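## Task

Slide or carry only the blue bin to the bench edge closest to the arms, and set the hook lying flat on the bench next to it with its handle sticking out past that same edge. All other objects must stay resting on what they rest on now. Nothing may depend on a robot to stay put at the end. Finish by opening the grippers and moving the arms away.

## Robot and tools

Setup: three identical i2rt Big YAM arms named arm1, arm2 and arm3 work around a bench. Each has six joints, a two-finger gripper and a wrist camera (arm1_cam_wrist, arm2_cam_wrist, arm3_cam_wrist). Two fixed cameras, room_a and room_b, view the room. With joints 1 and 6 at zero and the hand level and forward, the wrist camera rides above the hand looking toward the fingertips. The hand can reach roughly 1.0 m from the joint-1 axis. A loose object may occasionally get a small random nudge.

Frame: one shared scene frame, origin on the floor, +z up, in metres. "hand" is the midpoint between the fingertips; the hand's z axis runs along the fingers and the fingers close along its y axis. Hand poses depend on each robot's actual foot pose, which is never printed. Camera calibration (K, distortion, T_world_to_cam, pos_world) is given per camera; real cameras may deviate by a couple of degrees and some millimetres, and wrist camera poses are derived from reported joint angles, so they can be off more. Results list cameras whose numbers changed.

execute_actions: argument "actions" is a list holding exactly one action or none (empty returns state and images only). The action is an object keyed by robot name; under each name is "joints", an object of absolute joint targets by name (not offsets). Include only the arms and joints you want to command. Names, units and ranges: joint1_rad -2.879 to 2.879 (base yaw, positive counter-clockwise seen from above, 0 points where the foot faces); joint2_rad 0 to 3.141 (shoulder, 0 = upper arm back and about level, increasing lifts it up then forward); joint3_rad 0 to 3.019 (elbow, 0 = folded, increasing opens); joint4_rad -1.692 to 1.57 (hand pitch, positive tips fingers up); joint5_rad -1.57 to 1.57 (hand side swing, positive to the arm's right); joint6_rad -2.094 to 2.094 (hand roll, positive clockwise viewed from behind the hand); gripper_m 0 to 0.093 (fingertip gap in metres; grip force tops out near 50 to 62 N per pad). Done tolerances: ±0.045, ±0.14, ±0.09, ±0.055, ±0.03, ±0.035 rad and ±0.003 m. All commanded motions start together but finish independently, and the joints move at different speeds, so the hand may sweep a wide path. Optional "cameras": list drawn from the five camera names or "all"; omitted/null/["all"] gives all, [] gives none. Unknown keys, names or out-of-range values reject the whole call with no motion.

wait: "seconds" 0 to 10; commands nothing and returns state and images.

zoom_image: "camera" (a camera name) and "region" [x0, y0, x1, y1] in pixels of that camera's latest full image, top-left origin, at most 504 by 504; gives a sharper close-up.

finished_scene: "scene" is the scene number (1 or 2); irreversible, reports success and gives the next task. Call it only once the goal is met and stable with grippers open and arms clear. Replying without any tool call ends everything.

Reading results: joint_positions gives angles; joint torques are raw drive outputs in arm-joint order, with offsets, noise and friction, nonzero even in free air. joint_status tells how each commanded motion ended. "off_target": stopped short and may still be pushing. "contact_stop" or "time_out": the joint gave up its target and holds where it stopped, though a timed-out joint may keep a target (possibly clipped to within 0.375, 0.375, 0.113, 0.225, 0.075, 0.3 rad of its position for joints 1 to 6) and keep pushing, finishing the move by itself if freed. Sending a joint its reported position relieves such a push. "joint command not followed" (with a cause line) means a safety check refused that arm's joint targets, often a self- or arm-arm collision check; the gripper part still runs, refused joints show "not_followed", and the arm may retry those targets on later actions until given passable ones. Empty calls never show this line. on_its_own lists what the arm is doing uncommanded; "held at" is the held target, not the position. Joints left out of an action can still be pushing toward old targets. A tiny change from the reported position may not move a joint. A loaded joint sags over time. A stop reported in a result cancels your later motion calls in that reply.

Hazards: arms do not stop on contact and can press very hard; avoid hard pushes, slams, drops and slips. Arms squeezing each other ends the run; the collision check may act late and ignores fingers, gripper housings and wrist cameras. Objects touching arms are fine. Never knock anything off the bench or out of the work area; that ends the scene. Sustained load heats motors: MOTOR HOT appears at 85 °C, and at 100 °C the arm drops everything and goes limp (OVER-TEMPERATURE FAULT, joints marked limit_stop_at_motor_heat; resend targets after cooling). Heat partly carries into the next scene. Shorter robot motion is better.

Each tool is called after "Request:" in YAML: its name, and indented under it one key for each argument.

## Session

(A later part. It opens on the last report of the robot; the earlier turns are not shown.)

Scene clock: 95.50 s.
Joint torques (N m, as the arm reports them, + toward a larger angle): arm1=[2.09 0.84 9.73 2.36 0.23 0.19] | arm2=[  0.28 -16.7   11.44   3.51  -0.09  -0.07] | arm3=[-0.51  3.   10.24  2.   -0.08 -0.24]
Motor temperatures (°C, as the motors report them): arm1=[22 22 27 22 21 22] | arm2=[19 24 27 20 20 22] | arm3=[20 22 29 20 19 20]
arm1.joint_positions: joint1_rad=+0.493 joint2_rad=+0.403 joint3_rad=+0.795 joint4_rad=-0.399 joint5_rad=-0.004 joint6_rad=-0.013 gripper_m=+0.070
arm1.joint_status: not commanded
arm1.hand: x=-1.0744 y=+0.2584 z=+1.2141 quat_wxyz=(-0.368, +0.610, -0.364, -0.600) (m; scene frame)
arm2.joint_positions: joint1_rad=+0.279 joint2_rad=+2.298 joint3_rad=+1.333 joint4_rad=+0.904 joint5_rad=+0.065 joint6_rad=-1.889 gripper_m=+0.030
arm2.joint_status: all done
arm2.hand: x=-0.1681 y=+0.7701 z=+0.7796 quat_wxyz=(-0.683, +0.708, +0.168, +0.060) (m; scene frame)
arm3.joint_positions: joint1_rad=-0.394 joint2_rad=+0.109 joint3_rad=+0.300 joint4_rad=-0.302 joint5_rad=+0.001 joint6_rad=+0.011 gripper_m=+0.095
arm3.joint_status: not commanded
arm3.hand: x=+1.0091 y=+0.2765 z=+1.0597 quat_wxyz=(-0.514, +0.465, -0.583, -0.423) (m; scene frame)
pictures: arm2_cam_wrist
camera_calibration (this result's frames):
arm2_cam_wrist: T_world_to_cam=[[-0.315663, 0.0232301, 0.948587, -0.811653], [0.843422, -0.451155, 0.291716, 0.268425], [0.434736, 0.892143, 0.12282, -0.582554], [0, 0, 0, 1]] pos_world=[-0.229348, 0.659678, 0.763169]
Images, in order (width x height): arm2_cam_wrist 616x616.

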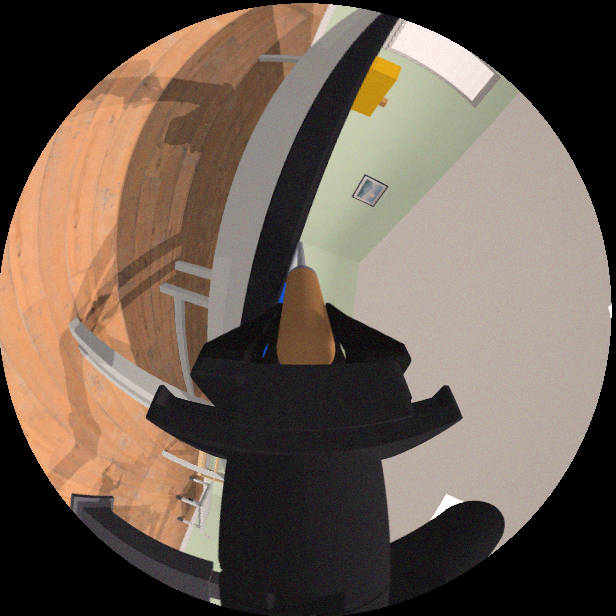

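Request:
execute_actions:
  actions:
    - {"arm2":{"joints":{"joint3_rad":1.34,"joint4_rad":0.91,"gripper_m":0.09}}}
  cameras: ["arm2_cam_wrist"]

Request:
execute_actions:
  actions:
    - {"arm2":{"joints":{"joint1_rad":0.6}}}
  cameras: ["room_a"]

Request:
zoom_image:
  camera: "room_a"
  region: [70, 250, 230, 370]

Scene clock: 96.43 s.
Joint torques (N m, as the arm reports them, + toward a larger angle): arm1=[1.14 0.9  9.98 2.47 0.19 0.16] | arm2=[  0.05 -16.64   7.44   2.59  -0.1   -0.07] | arm3=[-0.6   3.02 10.24  2.06 -0.08 -0.24]
Motor temperatures (°C, as the motors report them): arm1=[22 22 27 22 21 22] | arm2=[19 24 27 20 20 22] | arm3=[20 22 29 20 19 20]
arm1.joint_positions: joint1_rad=+0.493 joint2_rad=+0.403 joint3_rad=+0.795 joint4_rad=-0.399 joint5_rad=-0.004 joint6_rad=-0.013 gripper_m=+0.070
arm1.joint_status: not commanded
arm1.hand: x=-1.0744 y=+0.2584 z=+1.2141 quat_wxyz=(-0.368, +0.610, -0.364, -0.600) (m; scene frame)
arm2.joint_positions: joint1_rad=+0.279 joint2_rad=+2.298 joint3_rad=+1.333 joint4_rad=+0.904 joint5_rad=+0.065 joint6_rad=-1.889 gripper_m=+0.090
arm2.joint_status: all done
arm2.hand: x=-0.1681 y=+0.7701 z=+0.7796 quat_wxyz=(-0.683, +0.708, +0.168, +0.060) (m; scene frame)
arm3.joint_positions: joint1_rad=-0.394 joint2_rad=+0.109 joint3_rad=+0.300 joint4_rad=-0.302 joint5_rad=+0.001 joint6_rad=+0.011 gripper_m=+0.095
arm3.joint_status: not commanded
arm3.hand: x=+1.0091 y=+0.2765 z=+1.0597 quat_wxyz=(-0.514, +0.465, -0.583, -0.423) (m; scene frame)
pictures: arm2_cam_wrist
camera_calibration (this result's frames):
arm2_cam_wrist: T_world_to_cam=[[-0.315663, 0.0232301, 0.948587, -0.811653], [0.843422, -0.451155, 0.291716, 0.268425], [0.434736, 0.892143, 0.12282, -0.582554], [0, 0, 0, 1]] pos_world=[-0.229348, 0.659678, 0.763169]
Images, in order (width x height): arm2_cam_wrist 616x616.

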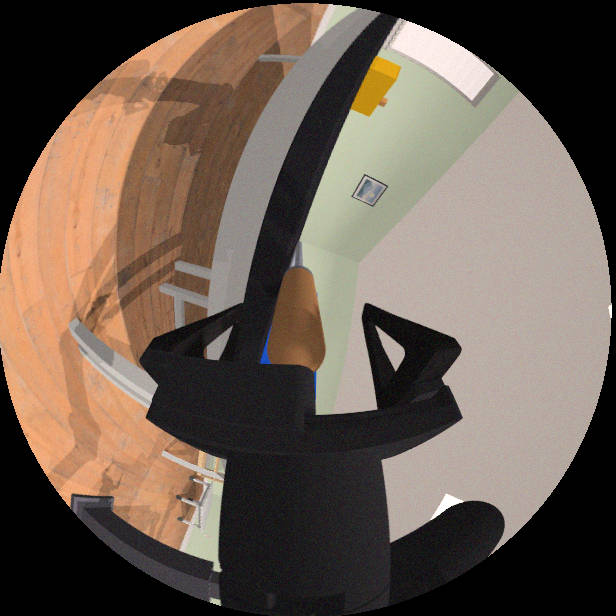

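Scene clock: 98.10 s.
Joint torques (N m, as the arm reports them, + toward a larger angle): arm1=[2.17 1.94 9.92 2.43 0.17 0.13] | arm2=[  0.45 -16.77   7.39   2.5   -0.03  -0.06] | arm3=[-0.55  3.   10.26  2.04 -0.09 -0.24]
Motor temperatures (°C, as the motors report them): arm1=[22 22 27 22 21 22] | arm2=[19 24 27 20 20 22] | arm3=[20 22 29 20 19 20]
arm1.joint_positions: joint1_rad=+0.493 joint2_rad=+0.403 joint3_rad=+0.795 joint4_rad=-0.399 joint5_rad=-0.004 joint6_rad=-0.013 gripper_m=+0.070
arm1.joint_status: not commanded
arm1.hand: x=-1.0744 y=+0.2584 z=+1.2141 quat_wxyz=(-0.368, +0.610, -0.364, -0.600) (m; scene frame)
arm2.joint_positions: joint1_rad=+0.595 joint2_rad=+2.298 joint3_rad=+1.333 joint4_rad=+0.904 joint5_rad=+0.063 joint6_rad=-1.889 gripper_m=+0.090
arm2.joint_status: all done
arm2.hand: x=-0.4004 y=+0.6843 z=+0.7799 quat_wxyz=(-0.684, +0.673, +0.278, -0.049) (m; scene frame)
arm3.joint_positions: joint1_rad=-0.394 joint2_rad=+0.109 joint3_rad=+0.300 joint4_rad=-0.302 joint5_rad=+0.001 joint6_rad=+0.011 gripper_m=+0.095
arm3.joint_status: not commanded
arm3.hand: x=+1.0091 y=+0.2765 z=+1.0597 quat_wxyz=(-0.514, +0.465, -0.583, -0.423) (m; scene frame)
pictures: room_a
Images, in order (width x height): room_a 504x504.

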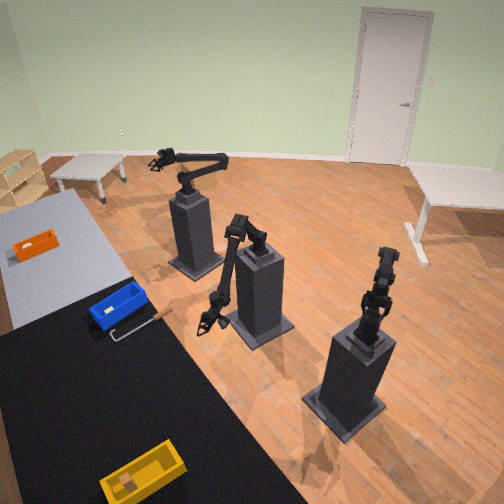

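Region (70, 250, 230, 370) of room_a's 504x504 image, scaled by 3.150, with more detail than that image has; it fills the top 378 rows of this view, and the rest is white.

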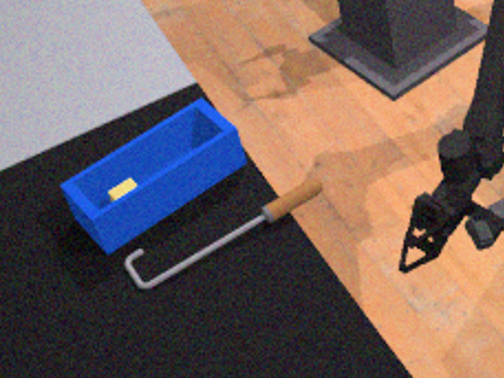

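Clear by ~23 cm; retract a bit more for safety, then finish.

Request:
execute_actions:
  actions:
    - {"arm2":{"joints":{"joint2_rad":1.5,"joint3_rad":1.0}}}
  cameras: ["room_a"]

Request:
finished_scene:
  scene: 1

Scene clock: 99.77 s.
Joint torques (N m, as the arm reports them, + toward a larger angle): arm1=[ 1.83  1.2  10.17  2.72  0.22  0.14] | arm2=[ 0.19 -8.57  8.51  1.88  0.01 -0.1 ] | arm3=[-0.61  3.01 10.22  2.05 -0.08 -0.24]
Motor temperatures (°C, as the motors report them): arm1=[22 22 27 22 21 22] | arm2=[19 24 27 20 20 22] | arm3=[20 22 29 20 19 20]
arm1.joint_positions: joint1_rad=+0.493 joint2_rad=+0.403 joint3_rad=+0.795 joint4_rad=-0.399 joint5_rad=-0.004 joint6_rad=-0.013 gripper_m=+0.070
arm1.joint_status: not commanded
arm1.hand: x=-1.0744 y=+0.2584 z=+1.2141 quat_wxyz=(-0.368, +0.610, -0.364, -0.600) (m; scene frame)
arm2.joint_positions: joint1_rad=+0.595 joint2_rad=+1.475 joint3_rad=+1.012 joint4_rad=+0.910 joint5_rad=+0.063 joint6_rad=-1.889 gripper_m=+0.090
arm2.joint_status: all done
arm2.hand: x=-0.3143 y=+0.5367 z=+1.1899 quat_wxyz=(-0.843, +0.497, +0.193, -0.071) (m; scene frame)
arm3.joint_positions: joint1_rad=-0.394 joint2_rad=+0.109 joint3_rad=+0.300 joint4_rad=-0.302 joint5_rad=+0.001 joint6_rad=+0.011 gripper_m=+0.095
arm3.joint_status: not commanded
arm3.hand: x=+1.0091 y=+0.2765 z=+1.0597 quat_wxyz=(-0.514, +0.465, -0.583, -0.423) (m; scene frame)
pictures: room_a
Images, in order (width x height): room_a 504x504.

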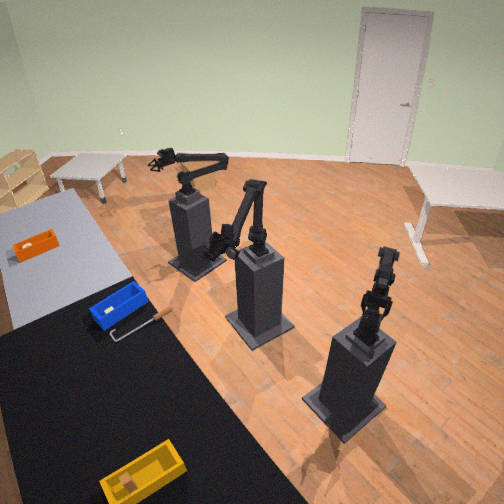

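The scene is finished: the task was done.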